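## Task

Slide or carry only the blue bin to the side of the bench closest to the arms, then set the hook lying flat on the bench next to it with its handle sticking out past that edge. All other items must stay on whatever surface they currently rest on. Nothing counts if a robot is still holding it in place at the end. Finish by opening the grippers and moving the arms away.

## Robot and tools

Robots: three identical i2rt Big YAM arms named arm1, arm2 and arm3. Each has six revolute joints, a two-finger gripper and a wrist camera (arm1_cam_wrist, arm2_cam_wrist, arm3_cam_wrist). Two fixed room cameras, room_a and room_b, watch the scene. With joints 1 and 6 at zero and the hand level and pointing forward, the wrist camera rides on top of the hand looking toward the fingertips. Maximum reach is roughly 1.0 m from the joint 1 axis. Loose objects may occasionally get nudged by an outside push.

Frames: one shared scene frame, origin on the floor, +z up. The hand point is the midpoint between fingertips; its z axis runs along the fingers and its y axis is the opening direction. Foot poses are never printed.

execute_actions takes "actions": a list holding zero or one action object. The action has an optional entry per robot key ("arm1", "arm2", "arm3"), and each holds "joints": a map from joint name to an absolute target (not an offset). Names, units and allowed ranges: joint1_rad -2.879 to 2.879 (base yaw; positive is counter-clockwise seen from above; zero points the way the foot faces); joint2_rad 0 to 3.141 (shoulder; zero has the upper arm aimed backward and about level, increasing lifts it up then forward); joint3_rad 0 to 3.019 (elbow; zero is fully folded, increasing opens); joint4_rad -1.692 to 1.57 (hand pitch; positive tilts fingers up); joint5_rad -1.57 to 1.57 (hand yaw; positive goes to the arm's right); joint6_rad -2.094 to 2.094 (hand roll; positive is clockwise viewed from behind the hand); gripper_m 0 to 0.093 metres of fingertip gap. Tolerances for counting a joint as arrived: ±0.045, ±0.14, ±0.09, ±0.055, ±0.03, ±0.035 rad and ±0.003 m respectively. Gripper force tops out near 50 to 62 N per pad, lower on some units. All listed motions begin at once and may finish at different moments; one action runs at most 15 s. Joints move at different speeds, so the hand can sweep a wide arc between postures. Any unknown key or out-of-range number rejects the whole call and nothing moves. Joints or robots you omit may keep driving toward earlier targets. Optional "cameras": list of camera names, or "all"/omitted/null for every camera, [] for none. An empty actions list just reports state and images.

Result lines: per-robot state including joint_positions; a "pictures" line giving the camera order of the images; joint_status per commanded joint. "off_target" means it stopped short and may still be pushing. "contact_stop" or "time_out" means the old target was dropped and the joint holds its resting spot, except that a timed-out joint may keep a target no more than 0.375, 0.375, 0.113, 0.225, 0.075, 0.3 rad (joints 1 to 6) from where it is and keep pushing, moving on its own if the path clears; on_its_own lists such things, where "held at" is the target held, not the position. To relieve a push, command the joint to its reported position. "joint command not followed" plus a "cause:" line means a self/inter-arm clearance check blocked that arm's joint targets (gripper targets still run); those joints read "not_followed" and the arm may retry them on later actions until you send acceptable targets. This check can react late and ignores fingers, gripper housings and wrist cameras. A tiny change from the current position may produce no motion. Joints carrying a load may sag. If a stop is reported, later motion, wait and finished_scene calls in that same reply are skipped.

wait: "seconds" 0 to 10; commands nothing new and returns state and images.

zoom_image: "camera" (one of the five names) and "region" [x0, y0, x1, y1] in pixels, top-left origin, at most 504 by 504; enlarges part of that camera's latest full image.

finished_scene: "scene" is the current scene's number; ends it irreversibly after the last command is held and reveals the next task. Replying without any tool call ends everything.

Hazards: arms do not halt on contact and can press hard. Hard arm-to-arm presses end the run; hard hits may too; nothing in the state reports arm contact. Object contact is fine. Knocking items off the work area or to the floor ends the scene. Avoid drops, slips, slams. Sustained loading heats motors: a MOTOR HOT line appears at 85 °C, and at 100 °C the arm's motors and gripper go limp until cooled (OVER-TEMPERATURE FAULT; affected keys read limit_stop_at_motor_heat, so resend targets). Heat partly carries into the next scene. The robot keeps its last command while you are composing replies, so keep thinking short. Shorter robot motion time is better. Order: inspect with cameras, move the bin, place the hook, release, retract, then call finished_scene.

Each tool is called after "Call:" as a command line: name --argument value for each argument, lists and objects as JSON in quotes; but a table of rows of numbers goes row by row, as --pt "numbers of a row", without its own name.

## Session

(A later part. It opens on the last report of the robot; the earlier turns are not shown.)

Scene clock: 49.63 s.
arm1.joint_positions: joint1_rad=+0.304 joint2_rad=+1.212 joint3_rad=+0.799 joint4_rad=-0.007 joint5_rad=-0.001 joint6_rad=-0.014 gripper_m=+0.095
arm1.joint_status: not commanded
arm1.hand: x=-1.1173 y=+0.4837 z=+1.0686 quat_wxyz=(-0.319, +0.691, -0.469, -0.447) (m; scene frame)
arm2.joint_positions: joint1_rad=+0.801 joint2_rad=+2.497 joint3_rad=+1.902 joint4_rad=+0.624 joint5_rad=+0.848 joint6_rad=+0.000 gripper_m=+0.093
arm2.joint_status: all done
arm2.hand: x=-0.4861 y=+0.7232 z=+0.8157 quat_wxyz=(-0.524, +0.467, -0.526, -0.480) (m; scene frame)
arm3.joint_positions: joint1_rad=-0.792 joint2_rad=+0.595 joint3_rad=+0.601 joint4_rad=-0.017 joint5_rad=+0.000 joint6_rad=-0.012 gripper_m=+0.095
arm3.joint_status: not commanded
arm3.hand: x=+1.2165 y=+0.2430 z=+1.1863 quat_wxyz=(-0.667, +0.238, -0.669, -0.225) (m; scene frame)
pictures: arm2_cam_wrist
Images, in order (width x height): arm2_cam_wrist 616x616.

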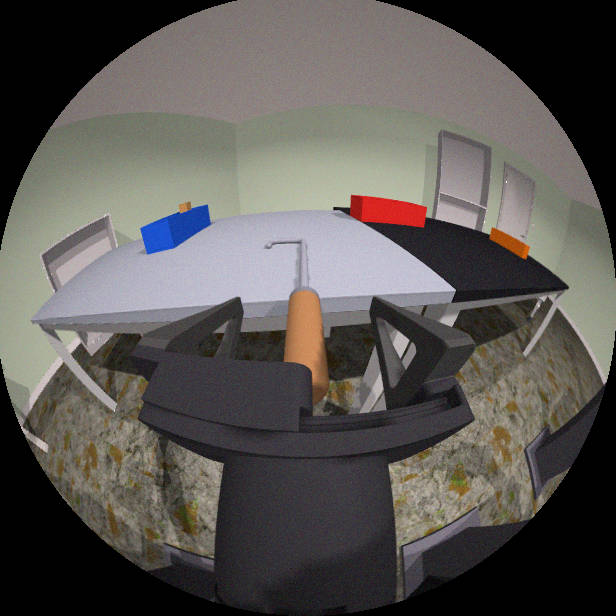

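Call:
execute_actions --actions '[{"arm2":{"joints":{"joint2_rad":1.2,"joint4_rad":0}},"arm1":{"joints":{"joint1_rad":-0.3}}}]' --cameras '[]'

Call:
execute_actions --actions '[{"arm2":{"joints":{"joint1_rad":-0.3,"joint2_rad":0.6,"joint3_rad":0.7,"joint5_rad":0}},"arm1":{"joints":{"joint1_rad":-0.717,"joint2_rad":2.46,"joint3_rad":1.78,"joint4_rad":0.79,"joint5_rad":-0.57}}}]' --cameras '["arm1_cam_wrist","room_b"]'

Call:
zoom_image --camera "room_b" --region '[300,220,400,290]'

Scene clock: 56.40 s.
arm1.joint_positions: joint1_rad=-0.298 joint2_rad=+1.212 joint3_rad=+0.799 joint4_rad=-0.007 joint5_rad=+0.001 joint6_rad=-0.014 gripper_m=+0.095
arm1.joint_status: all done
arm1.hand: x=-0.8050 y=+0.5013 z=+1.0700 quat_wxyz=(-0.436, +0.518, -0.654, -0.336) (m; scene frame)
arm2.joint_positions: joint1_rad=+0.800 joint2_rad=+1.213 joint3_rad=+1.946 joint4_rad=+0.010 joint5_rad=+0.850 joint6_rad=+0.000 gripper_m=+0.093
arm2.joint_status: all done
arm2.hand: x=-0.1553 y=+0.3675 z=+1.6177 quat_wxyz=(-0.488, +0.188, -0.495, -0.694) (m; scene frame)
arm3.joint_positions: joint1_rad=-0.792 joint2_rad=+0.595 joint3_rad=+0.601 joint4_rad=-0.017 joint5_rad=+0.000 joint6_rad=-0.012 gripper_m=+0.095
arm3.joint_status: not commanded
arm3.hand: x=+1.2165 y=+0.2430 z=+1.1863 quat_wxyz=(-0.667, +0.238, -0.669, -0.225) (m; scene frame)
pictures: none
No camera images: the call's "cameras" was empty. Leave "cameras" out to get every camera's image.

Scene clock: 58.27 s.
arm1.joint_positions: joint1_rad=-0.727 joint2_rad=+2.499 joint3_rad=+1.723 joint4_rad=+0.763 joint5_rad=-0.568 joint6_rad=-0.013 gripper_m=+0.095
arm1.joint_status: all done
arm1.hand: x=-0.4698 y=+0.7213 z=+0.8517 quat_wxyz=(-0.528, +0.474, -0.523, -0.472) (m; scene frame)
arm2.joint_positions: joint1_rad=-0.293 joint2_rad=+0.608 joint3_rad=+0.698 joint4_rad=+0.004 joint5_rad=+0.002 joint6_rad=+0.000 gripper_m=+0.093
arm2.joint_status: all done
arm2.hand: x=+0.1352 y=+0.3514 z=+1.1882 quat_wxyz=(-0.606, +0.389, -0.553, -0.419) (m; scene frame)
arm3.joint_positions: joint1_rad=-0.792 joint2_rad=+0.595 joint3_rad=+0.601 joint4_rad=-0.017 joint5_rad=+0.000 joint6_rad=-0.012 gripper_m=+0.095
arm3.joint_status: not commanded
arm3.hand: x=+1.2165 y=+0.2430 z=+1.1863 quat_wxyz=(-0.667, +0.238, -0.669, -0.225) (m; scene frame)
pictures: arm1_cam_wrist, room_b
Images, in order (width x height): arm1_cam_wrist 616x616, room_b 896x504.

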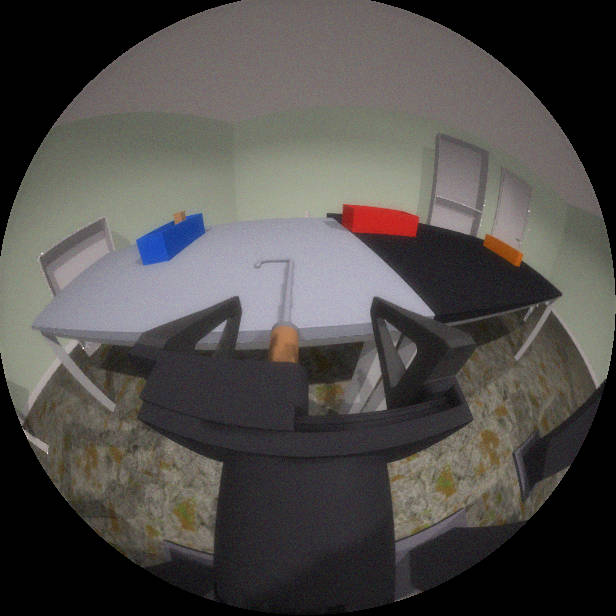

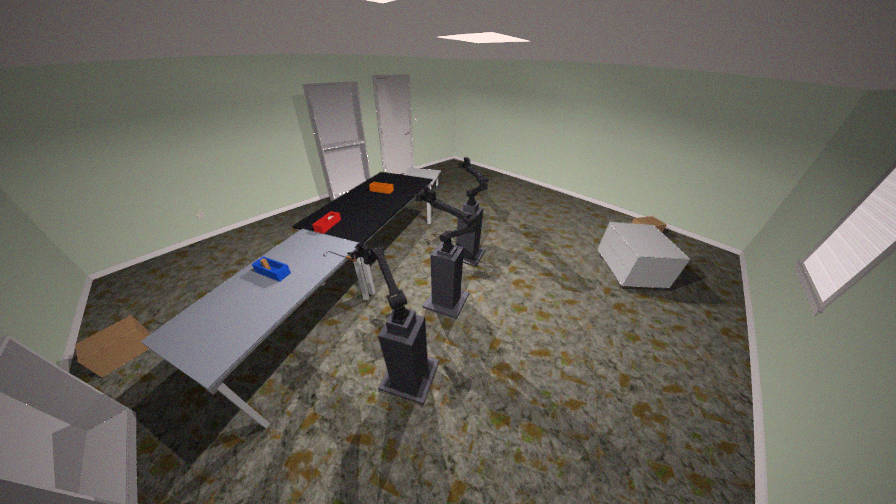

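Region (300, 220, 400, 290) of room_b's 896x504 image, scaled by 5.040, with more detail than that image has; it fills the top 353 rows of this view, and the rest is white.

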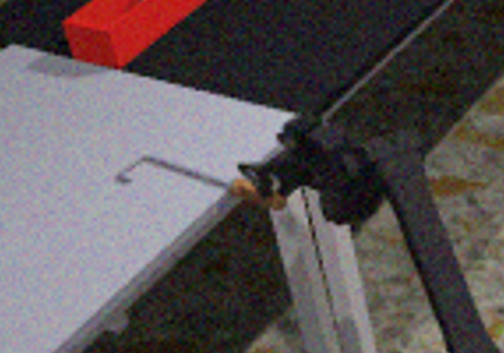

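Call:
execute_actions --actions '[{"arm1":{"joints":{"joint1_rad":-0.70,"joint2_rad":2.59,"joint4_rad":0.885}}}]' --cameras '["arm1_cam_wrist"]'

Scene clock: 61.17 s.
arm1.joint_positions: joint1_rad=-0.707 joint2_rad=+2.590 joint3_rad=+1.734 joint4_rad=+0.858 joint5_rad=-0.568 joint6_rad=-0.013 gripper_m=+0.095
arm1.joint_status: all done
arm1.hand: x=-0.4893 y=+0.7248 z=+0.8019 quat_wxyz=(-0.529, +0.479, -0.512, -0.478) (m; scene frame)
arm2.joint_positions: joint1_rad=-0.293 joint2_rad=+0.608 joint3_rad=+0.698 joint4_rad=+0.004 joint5_rad=+0.002 joint6_rad=+0.000 gripper_m=+0.093
arm2.joint_status: not commanded
arm2.hand: x=+0.1352 y=+0.3514 z=+1.1882 quat_wxyz=(-0.606, +0.389, -0.553, -0.419) (m; scene frame)
arm3.joint_positions: joint1_rad=-0.792 joint2_rad=+0.595 joint3_rad=+0.601 joint4_rad=-0.017 joint5_rad=+0.000 joint6_rad=-0.012 gripper_m=+0.095
arm3.joint_status: not commanded
arm3.hand: x=+1.2165 y=+0.2430 z=+1.1863 quat_wxyz=(-0.667, +0.238, -0.669, -0.225) (m; scene frame)
pictures: arm1_cam_wrist
Images, in order (width x height): arm1_cam_wrist 616x616.

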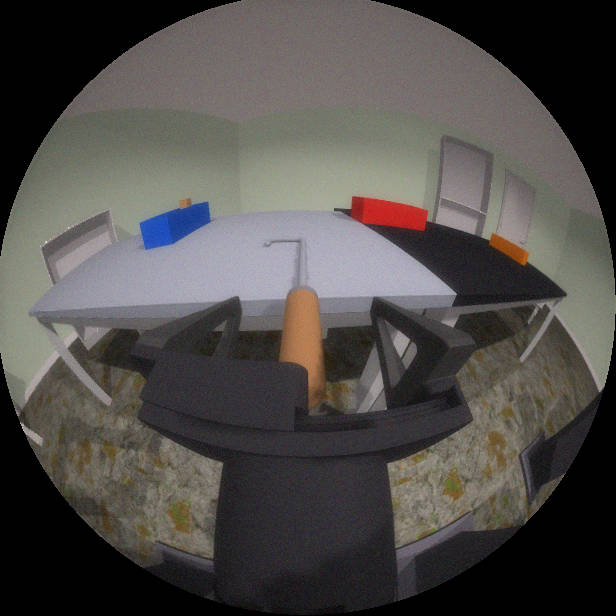

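Call:
execute_actions --actions '[{"arm1":{"joints":{"joint2_rad":2.635,"joint4_rad":0.92}}}]' --cameras '["arm1_cam_wrist"]'

Call:
execute_actions --actions '[{"arm1":{"joints":{"gripper_m":0}}}]' --cameras '[]'

Call:
execute_actions --actions '[{"arm1":{"joints":{"joint2_rad":2.53,"joint4_rad":0.84}}}]' --cameras '["arm1_cam_wrist","room_b"]'

Scene clock: 67.63 s.
arm1.joint_positions: joint1_rad=-0.707 joint2_rad=+2.618 joint3_rad=+1.734 joint4_rad=+0.891 joint5_rad=-0.568 joint6_rad=-0.013 gripper_m=+0.095
arm1.joint_status: all done
arm1.hand: x=-0.4920 y=+0.7214 z=+0.7854 quat_wxyz=(-0.530, +0.478, -0.511, -0.478) (m; scene frame)
arm2.joint_positions: joint1_rad=-0.293 joint2_rad=+0.608 joint3_rad=+0.698 joint4_rad=+0.004 joint5_rad=+0.002 joint6_rad=+0.000 gripper_m=+0.093
arm2.joint_status: not commanded
arm2.hand: x=+0.1352 y=+0.3514 z=+1.1882 quat_wxyz=(-0.606, +0.389, -0.553, -0.419) (m; scene frame)
arm3.joint_positions: joint1_rad=-0.792 joint2_rad=+0.595 joint3_rad=+0.601 joint4_rad=-0.017 joint5_rad=+0.000 joint6_rad=-0.012 gripper_m=+0.095
arm3.joint_status: not commanded
arm3.hand: x=+1.2165 y=+0.2430 z=+1.1863 quat_wxyz=(-0.667, +0.238, -0.669, -0.225) (m; scene frame)
pictures: arm1_cam_wrist
Images, in order (width x height): arm1_cam_wrist 616x616.

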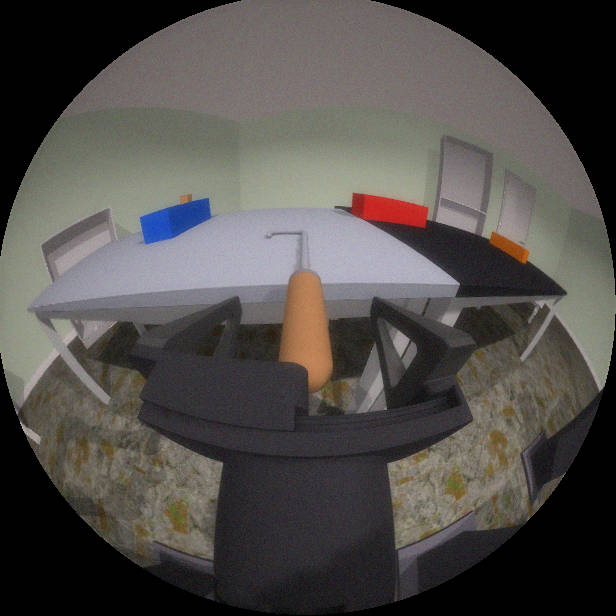

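Scene clock: 68.37 s.
arm1.joint_positions: joint1_rad=-0.707 joint2_rad=+2.618 joint3_rad=+1.734 joint4_rad=+0.892 joint5_rad=-0.570 joint6_rad=-0.013 gripper_m=+0.030
arm1.joint_status: gripper_m off_target (ended at +0.030, target +0.000)
arm1.hand: x=-0.4923 y=+0.7215 z=+0.7856 quat_wxyz=(-0.530, +0.479, -0.510, -0.479) (m; scene frame)
arm2.joint_positions: joint1_rad=-0.293 joint2_rad=+0.608 joint3_rad=+0.698 joint4_rad=+0.004 joint5_rad=+0.002 joint6_rad=+0.000 gripper_m=+0.093
arm2.joint_status: not commanded
arm2.hand: x=+0.1352 y=+0.3514 z=+1.1882 quat_wxyz=(-0.606, +0.389, -0.553, -0.419) (m; scene frame)
arm3.joint_positions: joint1_rad=-0.792 joint2_rad=+0.595 joint3_rad=+0.601 joint4_rad=-0.017 joint5_rad=+0.000 joint6_rad=-0.012 gripper_m=+0.095
arm3.joint_status: not commanded
arm3.hand: x=+1.2165 y=+0.2430 z=+1.1863 quat_wxyz=(-0.667, +0.238, -0.669, -0.225) (m; scene frame)
pictures: none
No camera images: the call's "cameras" was empty. Leave "cameras" out to get every camera's image.

Scene clock: 69.23 s.
arm1.joint_positions: joint1_rad=-0.707 joint2_rad=+2.597 joint3_rad=+1.734 joint4_rad=+0.848 joint5_rad=-0.571 joint6_rad=-0.013 gripper_m=+0.030
arm1.joint_status: all done
arm1.hand: x=-0.4904 y=+0.7241 z=+0.7939 quat_wxyz=(-0.522, +0.480, -0.518, -0.478) (m; scene frame)
arm2.joint_positions: joint1_rad=-0.293 joint2_rad=+0.608 joint3_rad=+0.698 joint4_rad=+0.004 joint5_rad=+0.002 joint6_rad=+0.000 gripper_m=+0.093
arm2.joint_status: not commanded
arm2.hand: x=+0.1352 y=+0.3514 z=+1.1882 quat_wxyz=(-0.606, +0.389, -0.553, -0.419) (m; scene frame)
arm3.joint_positions: joint1_rad=-0.792 joint2_rad=+0.595 joint3_rad=+0.601 joint4_rad=-0.017 joint5_rad=+0.000 joint6_rad=-0.012 gripper_m=+0.095
arm3.joint_status: not commanded
arm3.hand: x=+1.2165 y=+0.2430 z=+1.1863 quat_wxyz=(-0.667, +0.238, -0.669, -0.225) (m; scene frame)
pictures: arm1_cam_wrist, room_b
Images, in order (width x height): arm1_cam_wrist 616x616, room_b 896x504.

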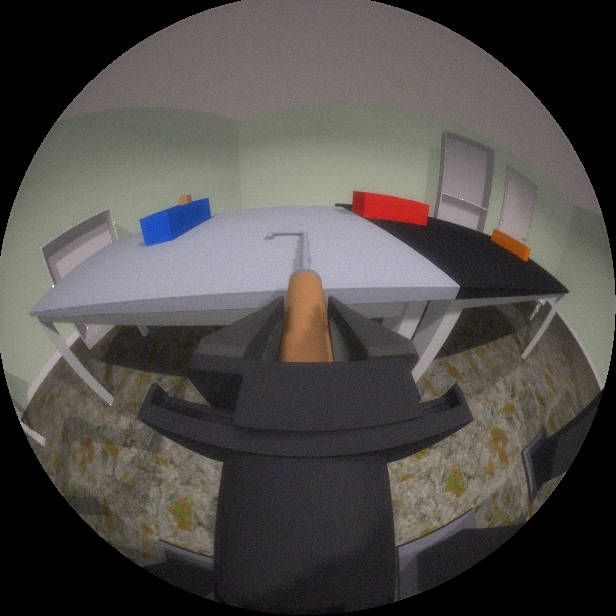

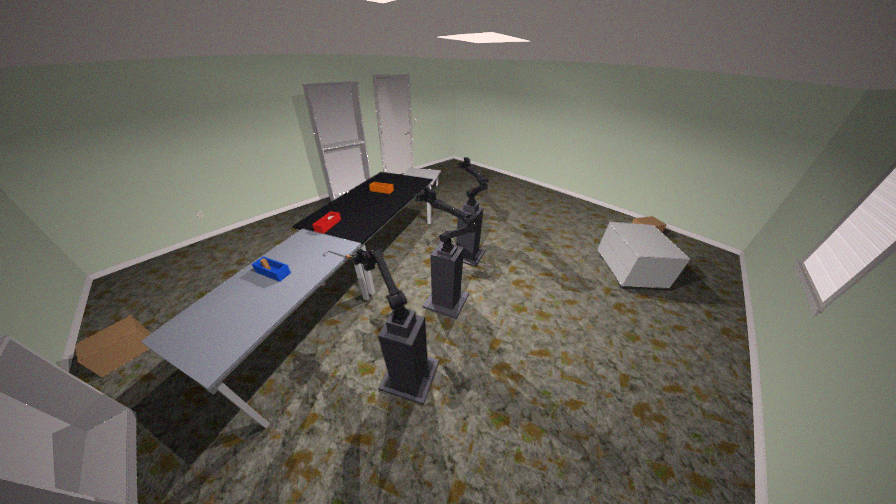

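Call:
execute_actions --actions '[{"arm1":{"joints":{"joint2_rad":2.45,"joint4_rad":0.78}}}]' --cameras '["arm1_cam_wrist"]'

Call:
execute_actions --actions '[{"arm1":{"joints":{"joint2_rad":2.40,"joint4_rad":0.73,"joint6_rad":-1.57}}}]' --cameras '["arm1_cam_wrist","room_a"]'

Scene clock: 72.43 s.
arm1.joint_positions: joint1_rad=-0.707 joint2_rad=+2.525 joint3_rad=+1.734 joint4_rad=+0.776 joint5_rad=-0.571 joint6_rad=-0.013 gripper_m=+0.030
arm1.joint_status: all done
arm1.hand: x=-0.4849 y=+0.7309 z=+0.8383 quat_wxyz=(-0.522, +0.480, -0.518, -0.478) (m; scene frame)
arm2.joint_positions: joint1_rad=-0.293 joint2_rad=+0.608 joint3_rad=+0.698 joint4_rad=+0.004 joint5_rad=+0.002 joint6_rad=+0.000 gripper_m=+0.093
arm2.joint_status: not commanded
arm2.hand: x=+0.1352 y=+0.3514 z=+1.1882 quat_wxyz=(-0.606, +0.389, -0.553, -0.419) (m; scene frame)
arm3.joint_positions: joint1_rad=-0.792 joint2_rad=+0.595 joint3_rad=+0.601 joint4_rad=-0.017 joint5_rad=+0.000 joint6_rad=-0.012 gripper_m=+0.095
arm3.joint_status: not commanded
arm3.hand: x=+1.2165 y=+0.2430 z=+1.1863 quat_wxyz=(-0.667, +0.238, -0.669, -0.225) (m; scene frame)
pictures: arm1_cam_wrist
Images, in order (width x height): arm1_cam_wrist 616x616.

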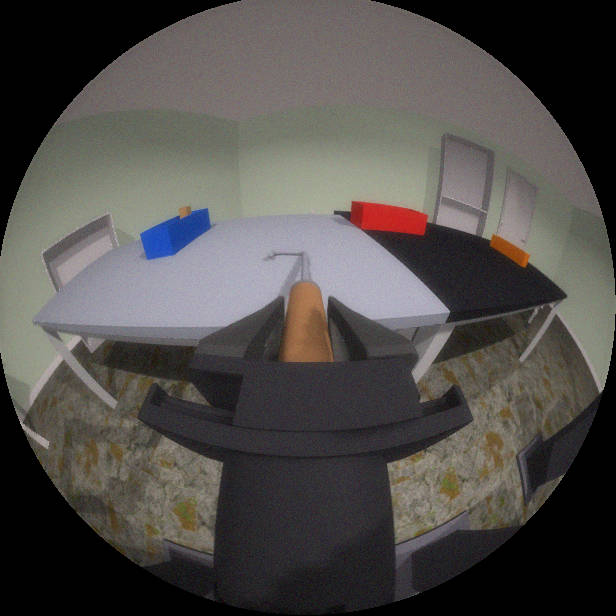

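Scene clock: 74.60 s.
arm1.joint_positions: joint1_rad=-0.706 joint2_rad=+2.480 joint3_rad=+1.734 joint4_rad=+0.721 joint5_rad=-0.570 joint6_rad=-1.540 gripper_m=+0.030
arm1.joint_status: all done
arm1.hand: x=-0.4826 y=+0.7339 z=+0.8634 quat_wxyz=(-0.705, +0.708, -0.044, +0.014) (m; scene frame)
arm2.joint_positions: joint1_rad=-0.293 joint2_rad=+0.608 joint3_rad=+0.698 joint4_rad=+0.004 joint5_rad=+0.002 joint6_rad=+0.000 gripper_m=+0.093
arm2.joint_status: not commanded
arm2.hand: x=+0.1352 y=+0.3514 z=+1.1882 quat_wxyz=(-0.606, +0.389, -0.553, -0.419) (m; scene frame)
arm3.joint_positions: joint1_rad=-0.792 joint2_rad=+0.595 joint3_rad=+0.601 joint4_rad=-0.017 joint5_rad=+0.000 joint6_rad=-0.012 gripper_m=+0.095
arm3.joint_status: not commanded
arm3.hand: x=+1.2165 y=+0.2430 z=+1.1863 quat_wxyz=(-0.667, +0.238, -0.669, -0.225) (m; scene frame)
pictures: arm1_cam_wrist, room_a
Images, in order (width x height): arm1_cam_wrist 616x616, room_a 896x504.

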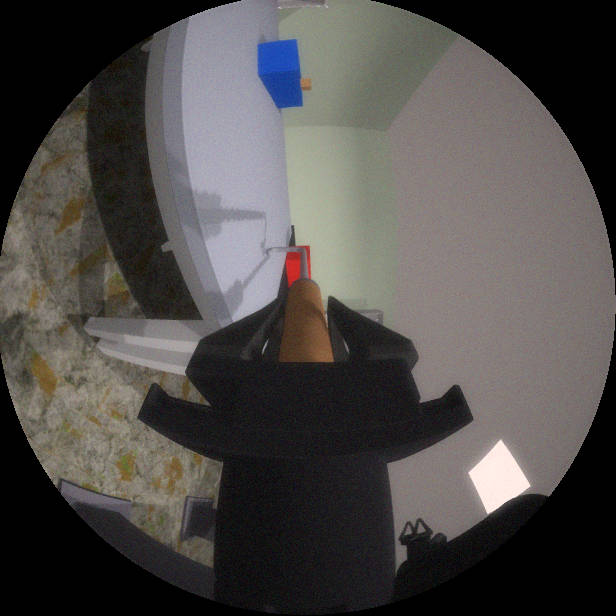

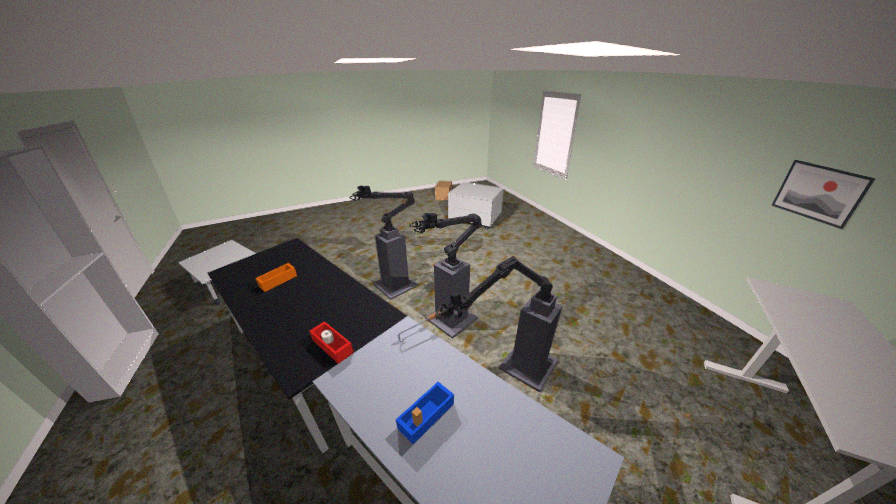

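Call:
execute_actions --actions '[{"arm1":{"joints":{"joint2_rad":2.22,"joint4_rad":0.56}}}]' --cameras '[]'

Call:
execute_actions --actions '[{"arm1":{"joints":{"joint1_rad":-0.13,"joint5_rad":-0.17}}}]' --cameras '["arm1_cam_wrist","room_a","room_b"]'

Scene clock: 78.90 s.
arm1.joint_positions: joint1_rad=-0.706 joint2_rad=+2.265 joint3_rad=+1.734 joint4_rad=+0.547 joint5_rad=-0.570 joint6_rad=-1.545 gripper_m=+0.030
arm1.joint_status: all done
arm1.hand: x=-0.4813 y=+0.7342 z=+1.0068 quat_wxyz=(-0.717, +0.696, -0.034, +0.024) (m; scene frame)
arm2.joint_positions: joint1_rad=-0.293 joint2_rad=+0.608 joint3_rad=+0.698 joint4_rad=+0.004 joint5_rad=+0.002 joint6_rad=+0.000 gripper_m=+0.093
arm2.joint_status: not commanded
arm2.hand: x=+0.1352 y=+0.3514 z=+1.1882 quat_wxyz=(-0.606, +0.389, -0.553, -0.419) (m; scene frame)
arm3.joint_positions: joint1_rad=-0.792 joint2_rad=+0.595 joint3_rad=+0.601 joint4_rad=-0.017 joint5_rad=+0.000 joint6_rad=-0.012 gripper_m=+0.095
arm3.joint_status: not commanded
arm3.hand: x=+1.2165 y=+0.2430 z=+1.1863 quat_wxyz=(-0.667, +0.238, -0.669, -0.225) (m; scene frame)
pictures: none
No camera images: the call's "cameras" was empty. Leave "cameras" out to get every camera's image.

Scene clock: 81.07 s.
arm1.joint_positions: joint1_rad=-0.128 joint2_rad=+2.265 joint3_rad=+1.734 joint4_rad=+0.547 joint5_rad=-0.170 joint6_rad=-1.545 gripper_m=+0.030
arm1.joint_status: all done
arm1.hand: x=-0.8956 y=+0.8800 z=+1.0078 quat_wxyz=(-0.716, +0.696, +0.027, -0.041) (m; scene frame)
arm2.joint_positions: joint1_rad=-0.293 joint2_rad=+0.608 joint3_rad=+0.698 joint4_rad=+0.004 joint5_rad=+0.002 joint6_rad=+0.000 gripper_m=+0.093
arm2.joint_status: not commanded
arm2.hand: x=+0.1352 y=+0.3514 z=+1.1882 quat_wxyz=(-0.606, +0.389, -0.553, -0.419) (m; scene frame)
arm3.joint_positions: joint1_rad=-0.792 joint2_rad=+0.595 joint3_rad=+0.601 joint4_rad=-0.017 joint5_rad=+0.000 joint6_rad=-0.012 gripper_m=+0.095
arm3.joint_status: not commanded
arm3.hand: x=+1.2165 y=+0.2430 z=+1.1863 quat_wxyz=(-0.667, +0.238, -0.669, -0.225) (m; scene frame)
pictures: arm1_cam_wrist, room_a, room_b
Images, in order (width x height): arm1_cam_wrist 616x616, room_a 896x504, room_b 896x504.

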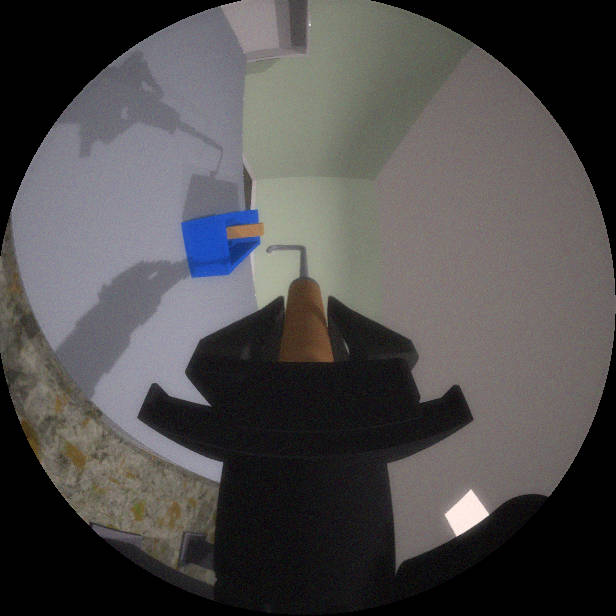

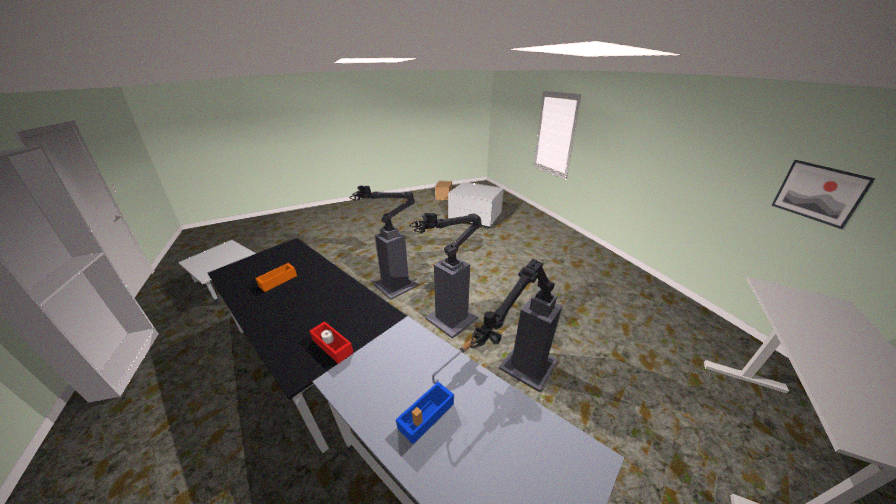

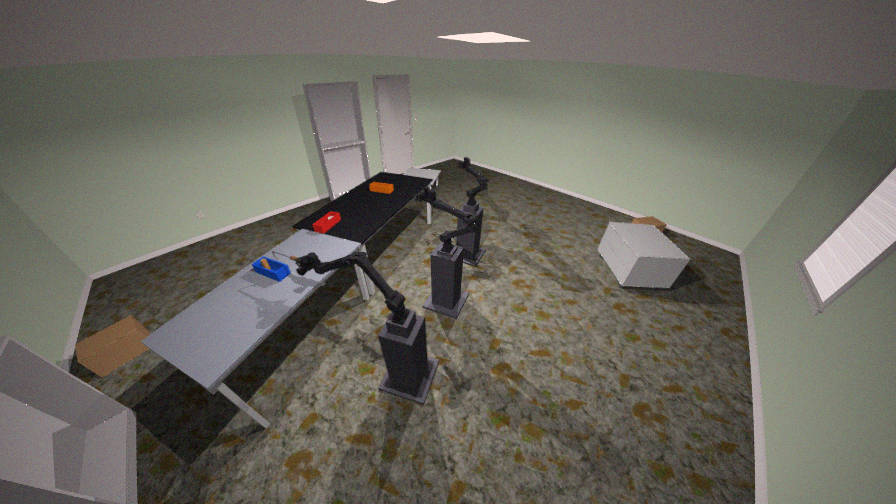

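Call:
execute_actions --actions '[{"arm1":{"joints":{"joint1_rad":-0.105,"joint2_rad":2.35,"joint4_rad":0.57}}}]' --cameras '["arm1_cam_wrist","room_a"]'

Call:
zoom_image --camera "room_a" --region '[380,320,520,450]'

Scene clock: 84.13 s.
arm1.joint_positions: joint1_rad=-0.112 joint2_rad=+2.398 joint3_rad=+1.734 joint4_rad=+0.550 joint5_rad=-0.170 joint6_rad=-1.555 gripper_m=+0.030
arm1.joint_status: all done
arm1.hand: x=-0.9091 y=+0.8822 z=+0.8935 quat_wxyz=(-0.670, +0.740, +0.031, -0.048) (m; scene frame)
arm2.joint_positions: joint1_rad=-0.293 joint2_rad=+0.608 joint3_rad=+0.698 joint4_rad=+0.004 joint5_rad=+0.002 joint6_rad=+0.000 gripper_m=+0.093
arm2.joint_status: not commanded
arm2.hand: x=+0.1352 y=+0.3514 z=+1.1882 quat_wxyz=(-0.606, +0.389, -0.553, -0.419) (m; scene frame)
arm3.joint_positions: joint1_rad=-0.792 joint2_rad=+0.595 joint3_rad=+0.601 joint4_rad=-0.017 joint5_rad=+0.000 joint6_rad=-0.012 gripper_m=+0.095
arm3.joint_status: not commanded
arm3.hand: x=+1.2165 y=+0.2430 z=+1.1863 quat_wxyz=(-0.667, +0.238, -0.669, -0.225) (m; scene frame)
pictures: arm1_cam_wrist, room_a
Images, in order (width x height): arm1_cam_wrist 616x616, room_a 896x504.

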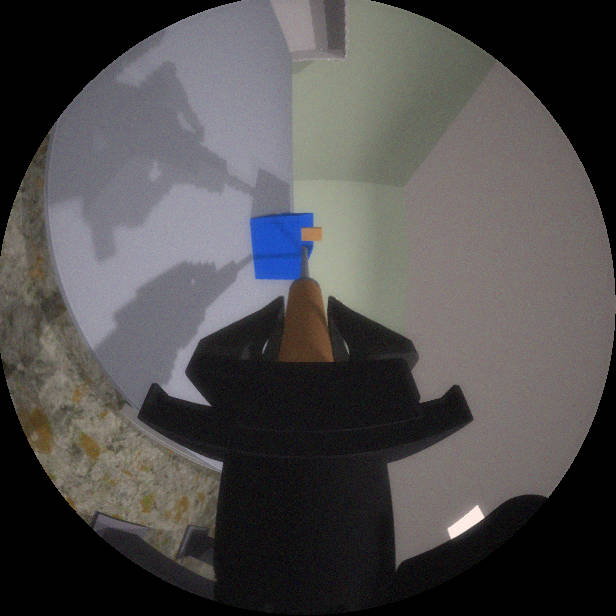

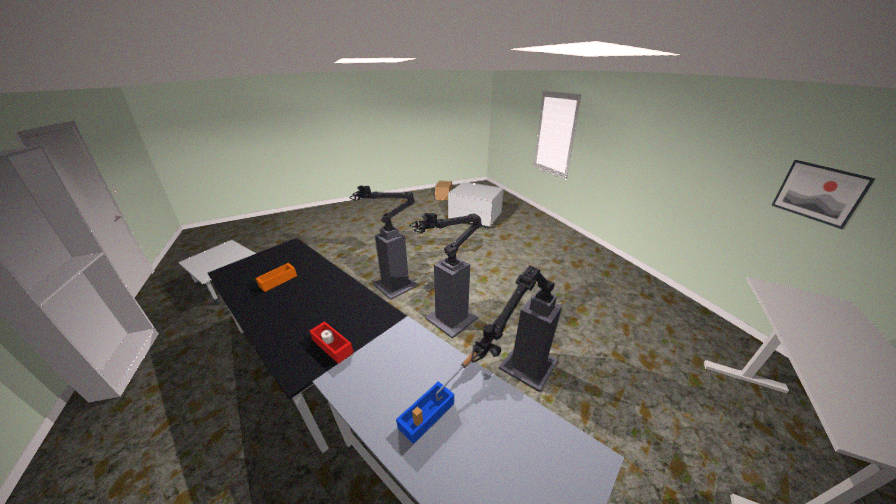

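Region (380, 320, 520, 450) of room_a's 896x504 image, scaled by 3.600, with more detail than that image has; it fills the top 468 rows of this view, and the rest is white.

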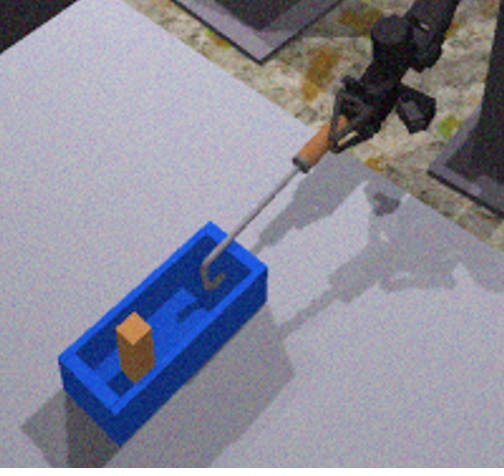

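Call:
execute_actions --actions '[{"arm1":{"joints":{"joint2_rad":2.19,"joint3_rad":1.43,"joint4_rad":0.725}}}]' --cameras '[]'

Call:
execute_actions --actions '[{"arm1":{"joints":{"joint2_rad":2.04,"joint3_rad":1.12,"joint4_rad":0.885}}}]' --cameras '["room_a"]'

Call:
execute_actions --actions '[{"arm1":{"joints":{"joint2_rad":1.92,"joint3_rad":0.846,"joint4_rad":1.025}}}]' --cameras '["arm1_cam_wrist","room_a","room_b"]'

Scene clock: 89.40 s.
arm1.joint_positions: joint1_rad=-0.112 joint2_rad=+2.251 joint3_rad=+1.435 joint4_rad=+0.689 joint5_rad=-0.170 joint6_rad=-1.555 gripper_m=+0.030
arm1.joint_status: all done
arm1.hand: x=-0.9133 y=+0.8093 z=+0.8920 quat_wxyz=(-0.665, +0.744, +0.030, -0.048) (m; scene frame)
arm2.joint_positions: joint1_rad=-0.293 joint2_rad=+0.608 joint3_rad=+0.698 joint4_rad=+0.004 joint5_rad=+0.002 joint6_rad=+0.000 gripper_m=+0.093
arm2.joint_status: not commanded
arm2.hand: x=+0.1352 y=+0.3514 z=+1.1882 quat_wxyz=(-0.606, +0.389, -0.553, -0.419) (m; scene frame)
arm3.joint_positions: joint1_rad=-0.792 joint2_rad=+0.595 joint3_rad=+0.601 joint4_rad=-0.017 joint5_rad=+0.000 joint6_rad=-0.012 gripper_m=+0.095
arm3.joint_status: not commanded
arm3.hand: x=+1.2165 y=+0.2430 z=+1.1863 quat_wxyz=(-0.667, +0.238, -0.669, -0.225) (m; scene frame)
pictures: none
No camera images: the call's "cameras" was empty. Leave "cameras" out to get every camera's image.

Scene clock: 90.37 s.
arm1.joint_positions: joint1_rad=-0.112 joint2_rad=+2.099 joint3_rad=+1.122 joint4_rad=+0.844 joint5_rad=-0.170 joint6_rad=-1.555 gripper_m=+0.030
arm1.joint_status: all done
arm1.hand: x=-0.9186 y=+0.7198 z=+0.8918 quat_wxyz=(-0.663, +0.747, +0.030, -0.048) (m; scene frame)
arm2.joint_positions: joint1_rad=-0.293 joint2_rad=+0.608 joint3_rad=+0.698 joint4_rad=+0.004 joint5_rad=+0.002 joint6_rad=+0.000 gripper_m=+0.093
arm2.joint_status: not commanded
arm2.hand: x=+0.1352 y=+0.3514 z=+1.1882 quat_wxyz=(-0.606, +0.389, -0.553, -0.419) (m; scene frame)
arm3.joint_positions: joint1_rad=-0.792 joint2_rad=+0.595 joint3_rad=+0.601 joint4_rad=-0.017 joint5_rad=+0.000 joint6_rad=-0.012 gripper_m=+0.095
arm3.joint_status: not commanded
arm3.hand: x=+1.2165 y=+0.2430 z=+1.1863 quat_wxyz=(-0.667, +0.238, -0.669, -0.225) (m; scene frame)
pictures: room_a
Images, in order (width x height): room_a 896x504.

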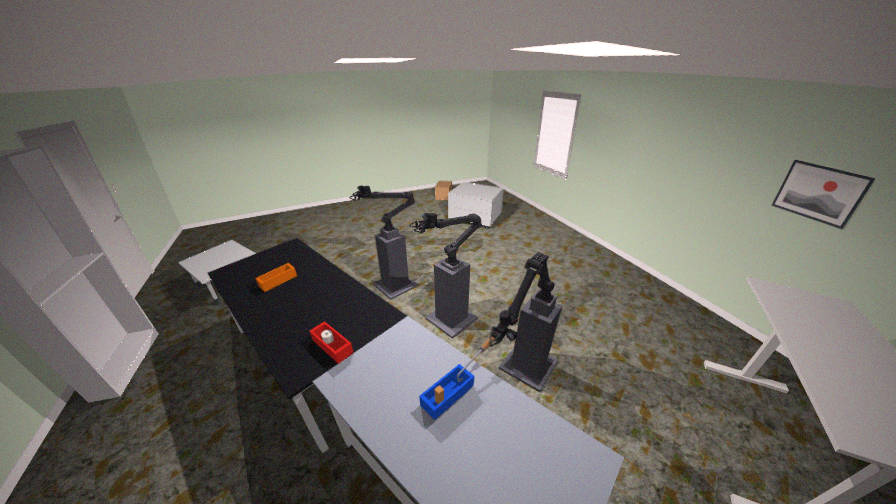

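Scene clock: 91.27 s.
arm1.joint_positions: joint1_rad=-0.112 joint2_rad=+1.971 joint3_rad=+0.848 joint4_rad=+0.984 joint5_rad=-0.170 joint6_rad=-1.556 gripper_m=+0.030
arm1.joint_status: all done
arm1.hand: x=-0.9237 y=+0.6320 z=+0.8910 quat_wxyz=(-0.661, +0.748, +0.030, -0.048) (m; scene frame)
arm2.joint_positions: joint1_rad=-0.293 joint2_rad=+0.608 joint3_rad=+0.698 joint4_rad=+0.004 joint5_rad=+0.002 joint6_rad=+0.000 gripper_m=+0.093
arm2.joint_status: not commanded
arm2.hand: x=+0.1352 y=+0.3514 z=+1.1882 quat_wxyz=(-0.606, +0.389, -0.553, -0.419) (m; scene frame)
arm3.joint_positions: joint1_rad=-0.792 joint2_rad=+0.595 joint3_rad=+0.601 joint4_rad=-0.017 joint5_rad=+0.000 joint6_rad=-0.012 gripper_m=+0.095
arm3.joint_status: not commanded
arm3.hand: x=+1.2165 y=+0.2430 z=+1.1863 quat_wxyz=(-0.667, +0.238, -0.669, -0.225) (m; scene frame)
pictures: arm1_cam_wrist, room_a, room_b
Images, in order (width x height): arm1_cam_wrist 616x616, room_a 896x504, room_b 896x504.

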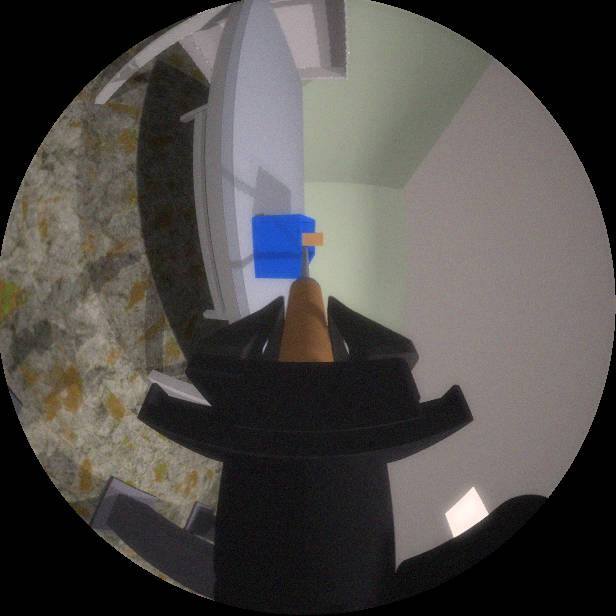

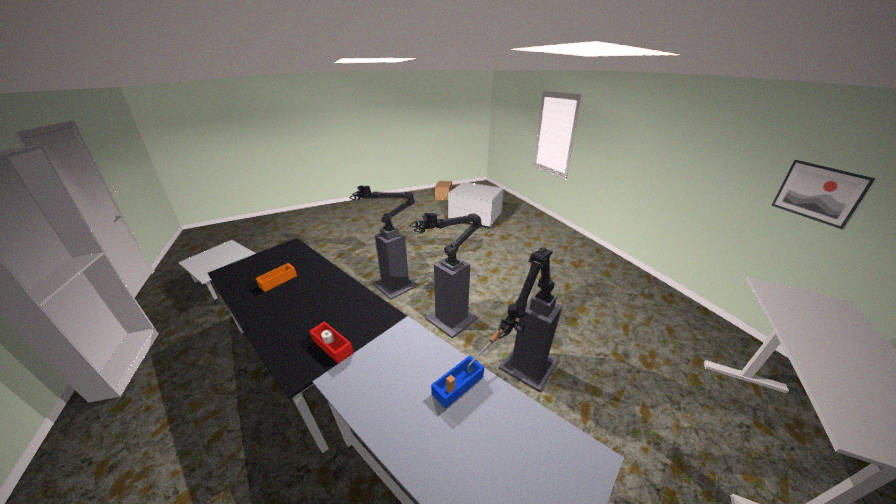

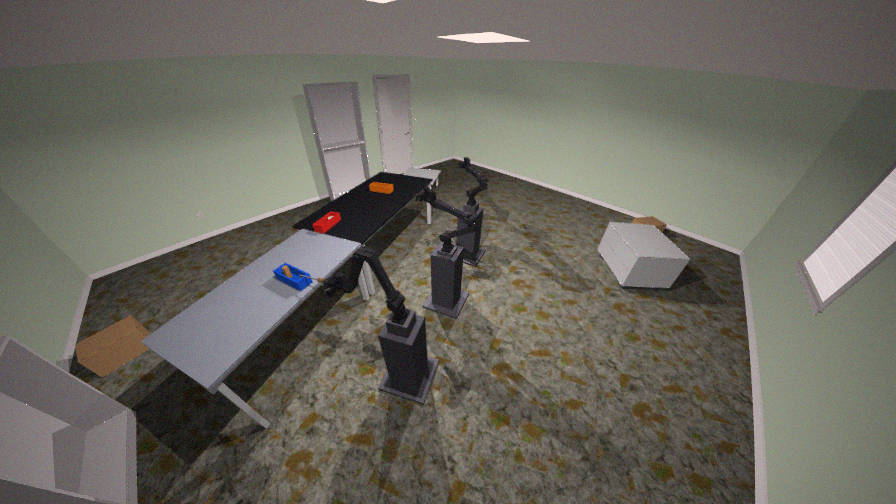

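Call:
execute_actions --actions '[{"arm1":{"joints":{"joint2_rad":1.85,"joint3_rad":0.69,"joint4_rad":1.12}}}]' --cameras '["arm1_cam_wrist","room_b"]'

Call:
zoom_image --camera "room_b" --region '[260,250,350,320]'

Scene clock: 94.20 s.
arm1.joint_positions: joint1_rad=-0.112 joint2_rad=+1.899 joint3_rad=+0.687 joint4_rad=+1.073 joint5_rad=-0.170 joint6_rad=-1.556 gripper_m=+0.030
arm1.joint_status: all done
arm1.hand: x=-0.9269 y=+0.5772 z=+0.8911 quat_wxyz=(-0.661, +0.748, +0.030, -0.048) (m; scene frame)
arm2.joint_positions: joint1_rad=-0.293 joint2_rad=+0.608 joint3_rad=+0.698 joint4_rad=+0.004 joint5_rad=+0.002 joint6_rad=+0.000 gripper_m=+0.093
arm2.joint_status: not commanded
arm2.hand: x=+0.1352 y=+0.3514 z=+1.1882 quat_wxyz=(-0.606, +0.389, -0.553, -0.419) (m; scene frame)
arm3.joint_positions: joint1_rad=-0.792 joint2_rad=+0.595 joint3_rad=+0.601 joint4_rad=-0.017 joint5_rad=+0.000 joint6_rad=-0.012 gripper_m=+0.095
arm3.joint_status: not commanded
arm3.hand: x=+1.2165 y=+0.2430 z=+1.1863 quat_wxyz=(-0.667, +0.238, -0.669, -0.225) (m; scene frame)
pictures: arm1_cam_wrist, room_b
Images, in order (width x height): arm1_cam_wrist 616x616, room_b 896x504.

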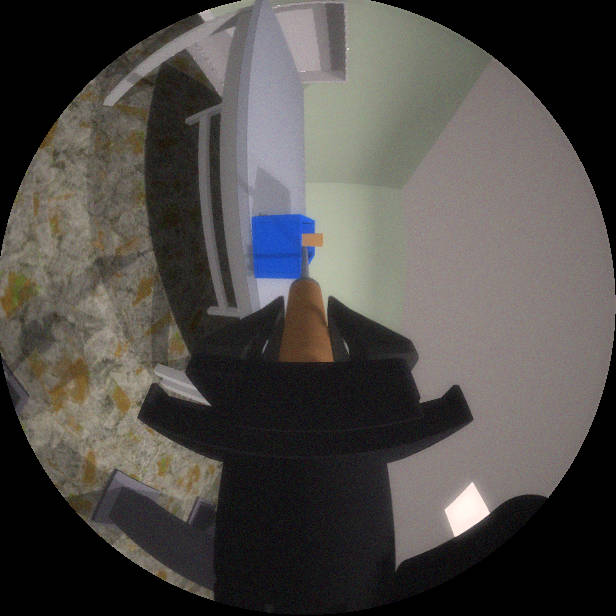

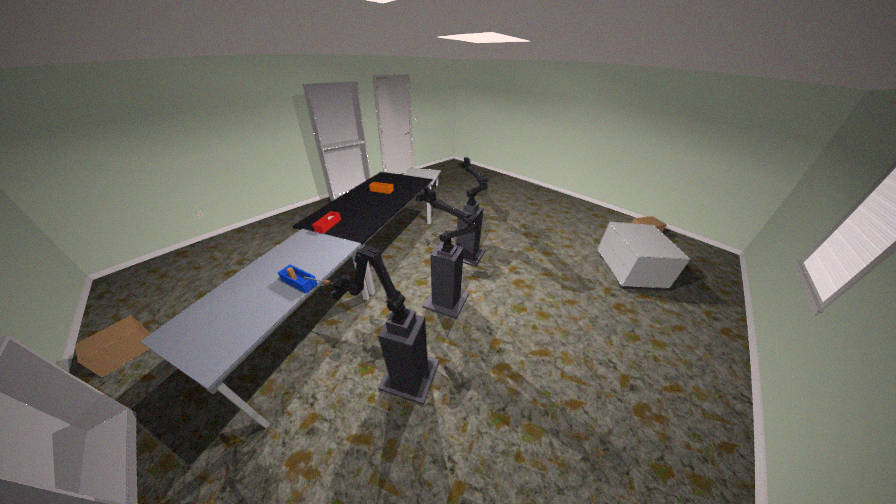

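Region (260, 250, 350, 320) of room_b's 896x504 image, scaled by 5.600, with more detail than that image has.

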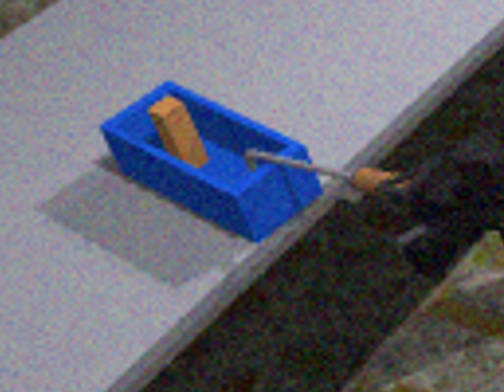

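Call:
execute_actions --actions '[{"arm1":{"joints":{"joint2_rad":1.75,"joint3_rad":0.95,"joint4_rad":0.95}}}]' --cameras '["room_a"]'

Call:
execute_actions --actions '[{"arm1":{"joints":{"joint1_rad":-0.405,"joint5_rad":-0.35,"joint2_rad":2.0,"joint3_rad":1.39,"joint4_rad":0.73}}}]' --cameras '[]'

Call:
execute_actions --actions '[{"arm1":{"joints":{"joint2_rad":2.29,"joint4_rad":1.02}}}]' --cameras '["arm1_cam_wrist","room_a"]'

Scene clock: 99.80 s.
arm1.joint_positions: joint1_rad=-0.112 joint2_rad=+1.801 joint3_rad=+0.889 joint4_rad=+0.938 joint5_rad=-0.170 joint6_rad=-1.556 gripper_m=+0.030
arm1.joint_status: all done
arm1.hand: x=-0.9233 y=+0.6436 z=+1.0042 quat_wxyz=(-0.720, +0.692, +0.037, -0.042) (m; scene frame)
arm2.joint_positions: joint1_rad=-0.293 joint2_rad=+0.608 joint3_rad=+0.698 joint4_rad=+0.004 joint5_rad=+0.002 joint6_rad=+0.000 gripper_m=+0.093
arm2.joint_status: not commanded
arm2.hand: x=+0.1352 y=+0.3514 z=+1.1882 quat_wxyz=(-0.606, +0.389, -0.553, -0.419) (m; scene frame)
arm3.joint_positions: joint1_rad=-0.792 joint2_rad=+0.595 joint3_rad=+0.601 joint4_rad=-0.017 joint5_rad=+0.000 joint6_rad=-0.012 gripper_m=+0.095
arm3.joint_status: not commanded
arm3.hand: x=+1.2165 y=+0.2430 z=+1.1863 quat_wxyz=(-0.667, +0.238, -0.669, -0.225) (m; scene frame)
pictures: room_a
Images, in order (width x height): room_a 896x504.

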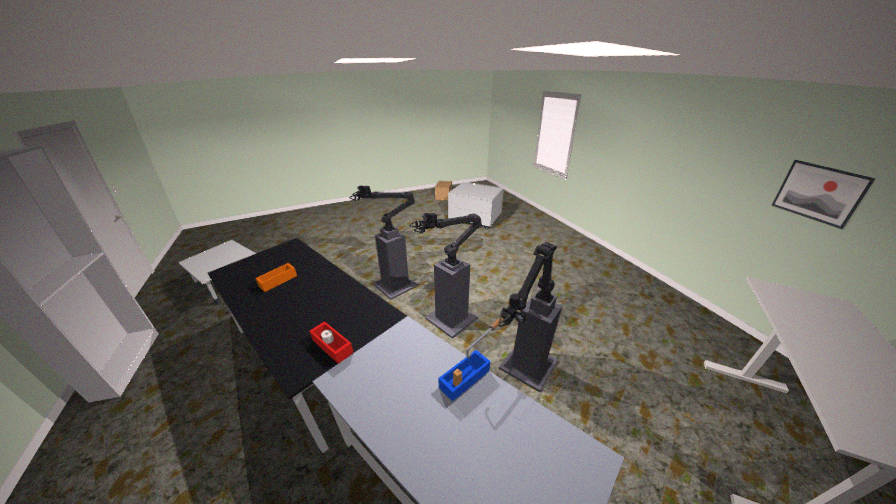

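Scene clock: 101.40 s.
arm1.joint_positions: joint1_rad=-0.400 joint2_rad=+2.051 joint3_rad=+1.305 joint4_rad=+0.713 joint5_rad=-0.350 joint6_rad=-1.556 gripper_m=+0.030
arm1.joint_status: all done
arm1.hand: x=-0.7255 y=+0.7386 z=+0.9860 quat_wxyz=(-0.701, +0.713, -0.007, -0.009) (m; scene frame)
arm2.joint_positions: joint1_rad=-0.293 joint2_rad=+0.608 joint3_rad=+0.698 joint4_rad=+0.004 joint5_rad=+0.002 joint6_rad=+0.000 gripper_m=+0.093
arm2.joint_status: not commanded
arm2.hand: x=+0.1352 y=+0.3514 z=+1.1882 quat_wxyz=(-0.606, +0.389, -0.553, -0.419) (m; scene frame)
arm3.joint_positions: joint1_rad=-0.792 joint2_rad=+0.595 joint3_rad=+0.601 joint4_rad=-0.017 joint5_rad=+0.000 joint6_rad=-0.012 gripper_m=+0.095
arm3.joint_status: not commanded
arm3.hand: x=+1.2165 y=+0.2430 z=+1.1863 quat_wxyz=(-0.667, +0.238, -0.669, -0.225) (m; scene frame)
pictures: none
No camera images: the call's "cameras" was empty. Leave "cameras" out to get every camera's image.

Scene clock: 102.47 s.
arm1.joint_positions: joint1_rad=-0.400 joint2_rad=+2.336 joint3_rad=+1.328 joint4_rad=+0.988 joint5_rad=-0.350 joint6_rad=-1.565 gripper_m=+0.030
arm1.joint_status: all done
arm1.hand: x=-0.7251 y=+0.7399 z=+0.8464 quat_wxyz=(-0.705, +0.709, -0.002, -0.005) (m; scene frame)
arm2.joint_positions: joint1_rad=-0.293 joint2_rad=+0.608 joint3_rad=+0.698 joint4_rad=+0.004 joint5_rad=+0.002 joint6_rad=+0.000 gripper_m=+0.093
arm2.joint_status: not commanded
arm2.hand: x=+0.1352 y=+0.3514 z=+1.1882 quat_wxyz=(-0.606, +0.389, -0.553, -0.419) (m; scene frame)
arm3.joint_positions: joint1_rad=-0.792 joint2_rad=+0.595 joint3_rad=+0.601 joint4_rad=-0.017 joint5_rad=+0.000 joint6_rad=-0.012 gripper_m=+0.095
arm3.joint_status: not commanded
arm3.hand: x=+1.2165 y=+0.2430 z=+1.1863 quat_wxyz=(-0.667, +0.238, -0.669, -0.225) (m; scene frame)
pictures: arm1_cam_wrist, room_a
Images, in order (width x height): arm1_cam_wrist 616x616, room_a 896x504.

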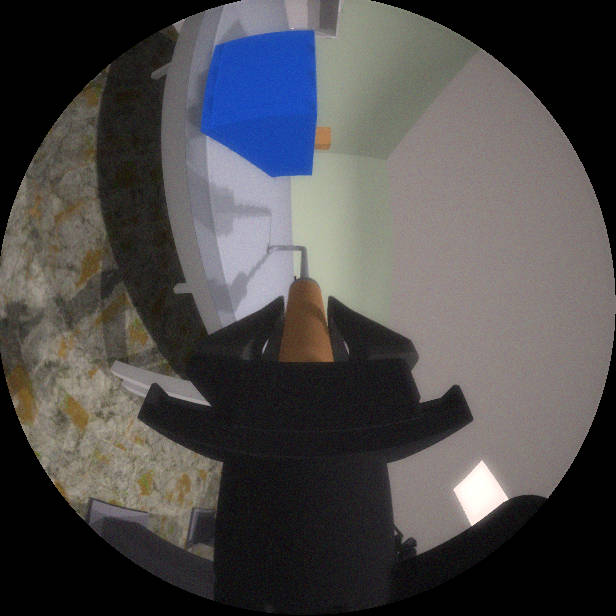

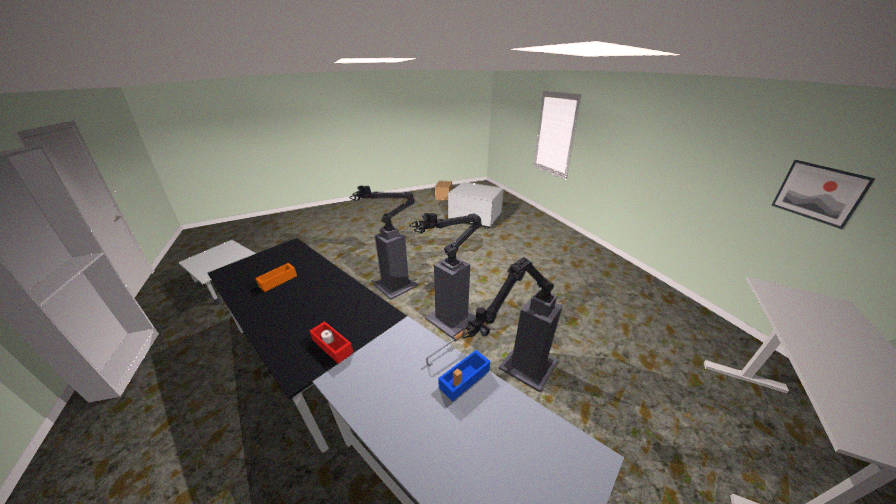

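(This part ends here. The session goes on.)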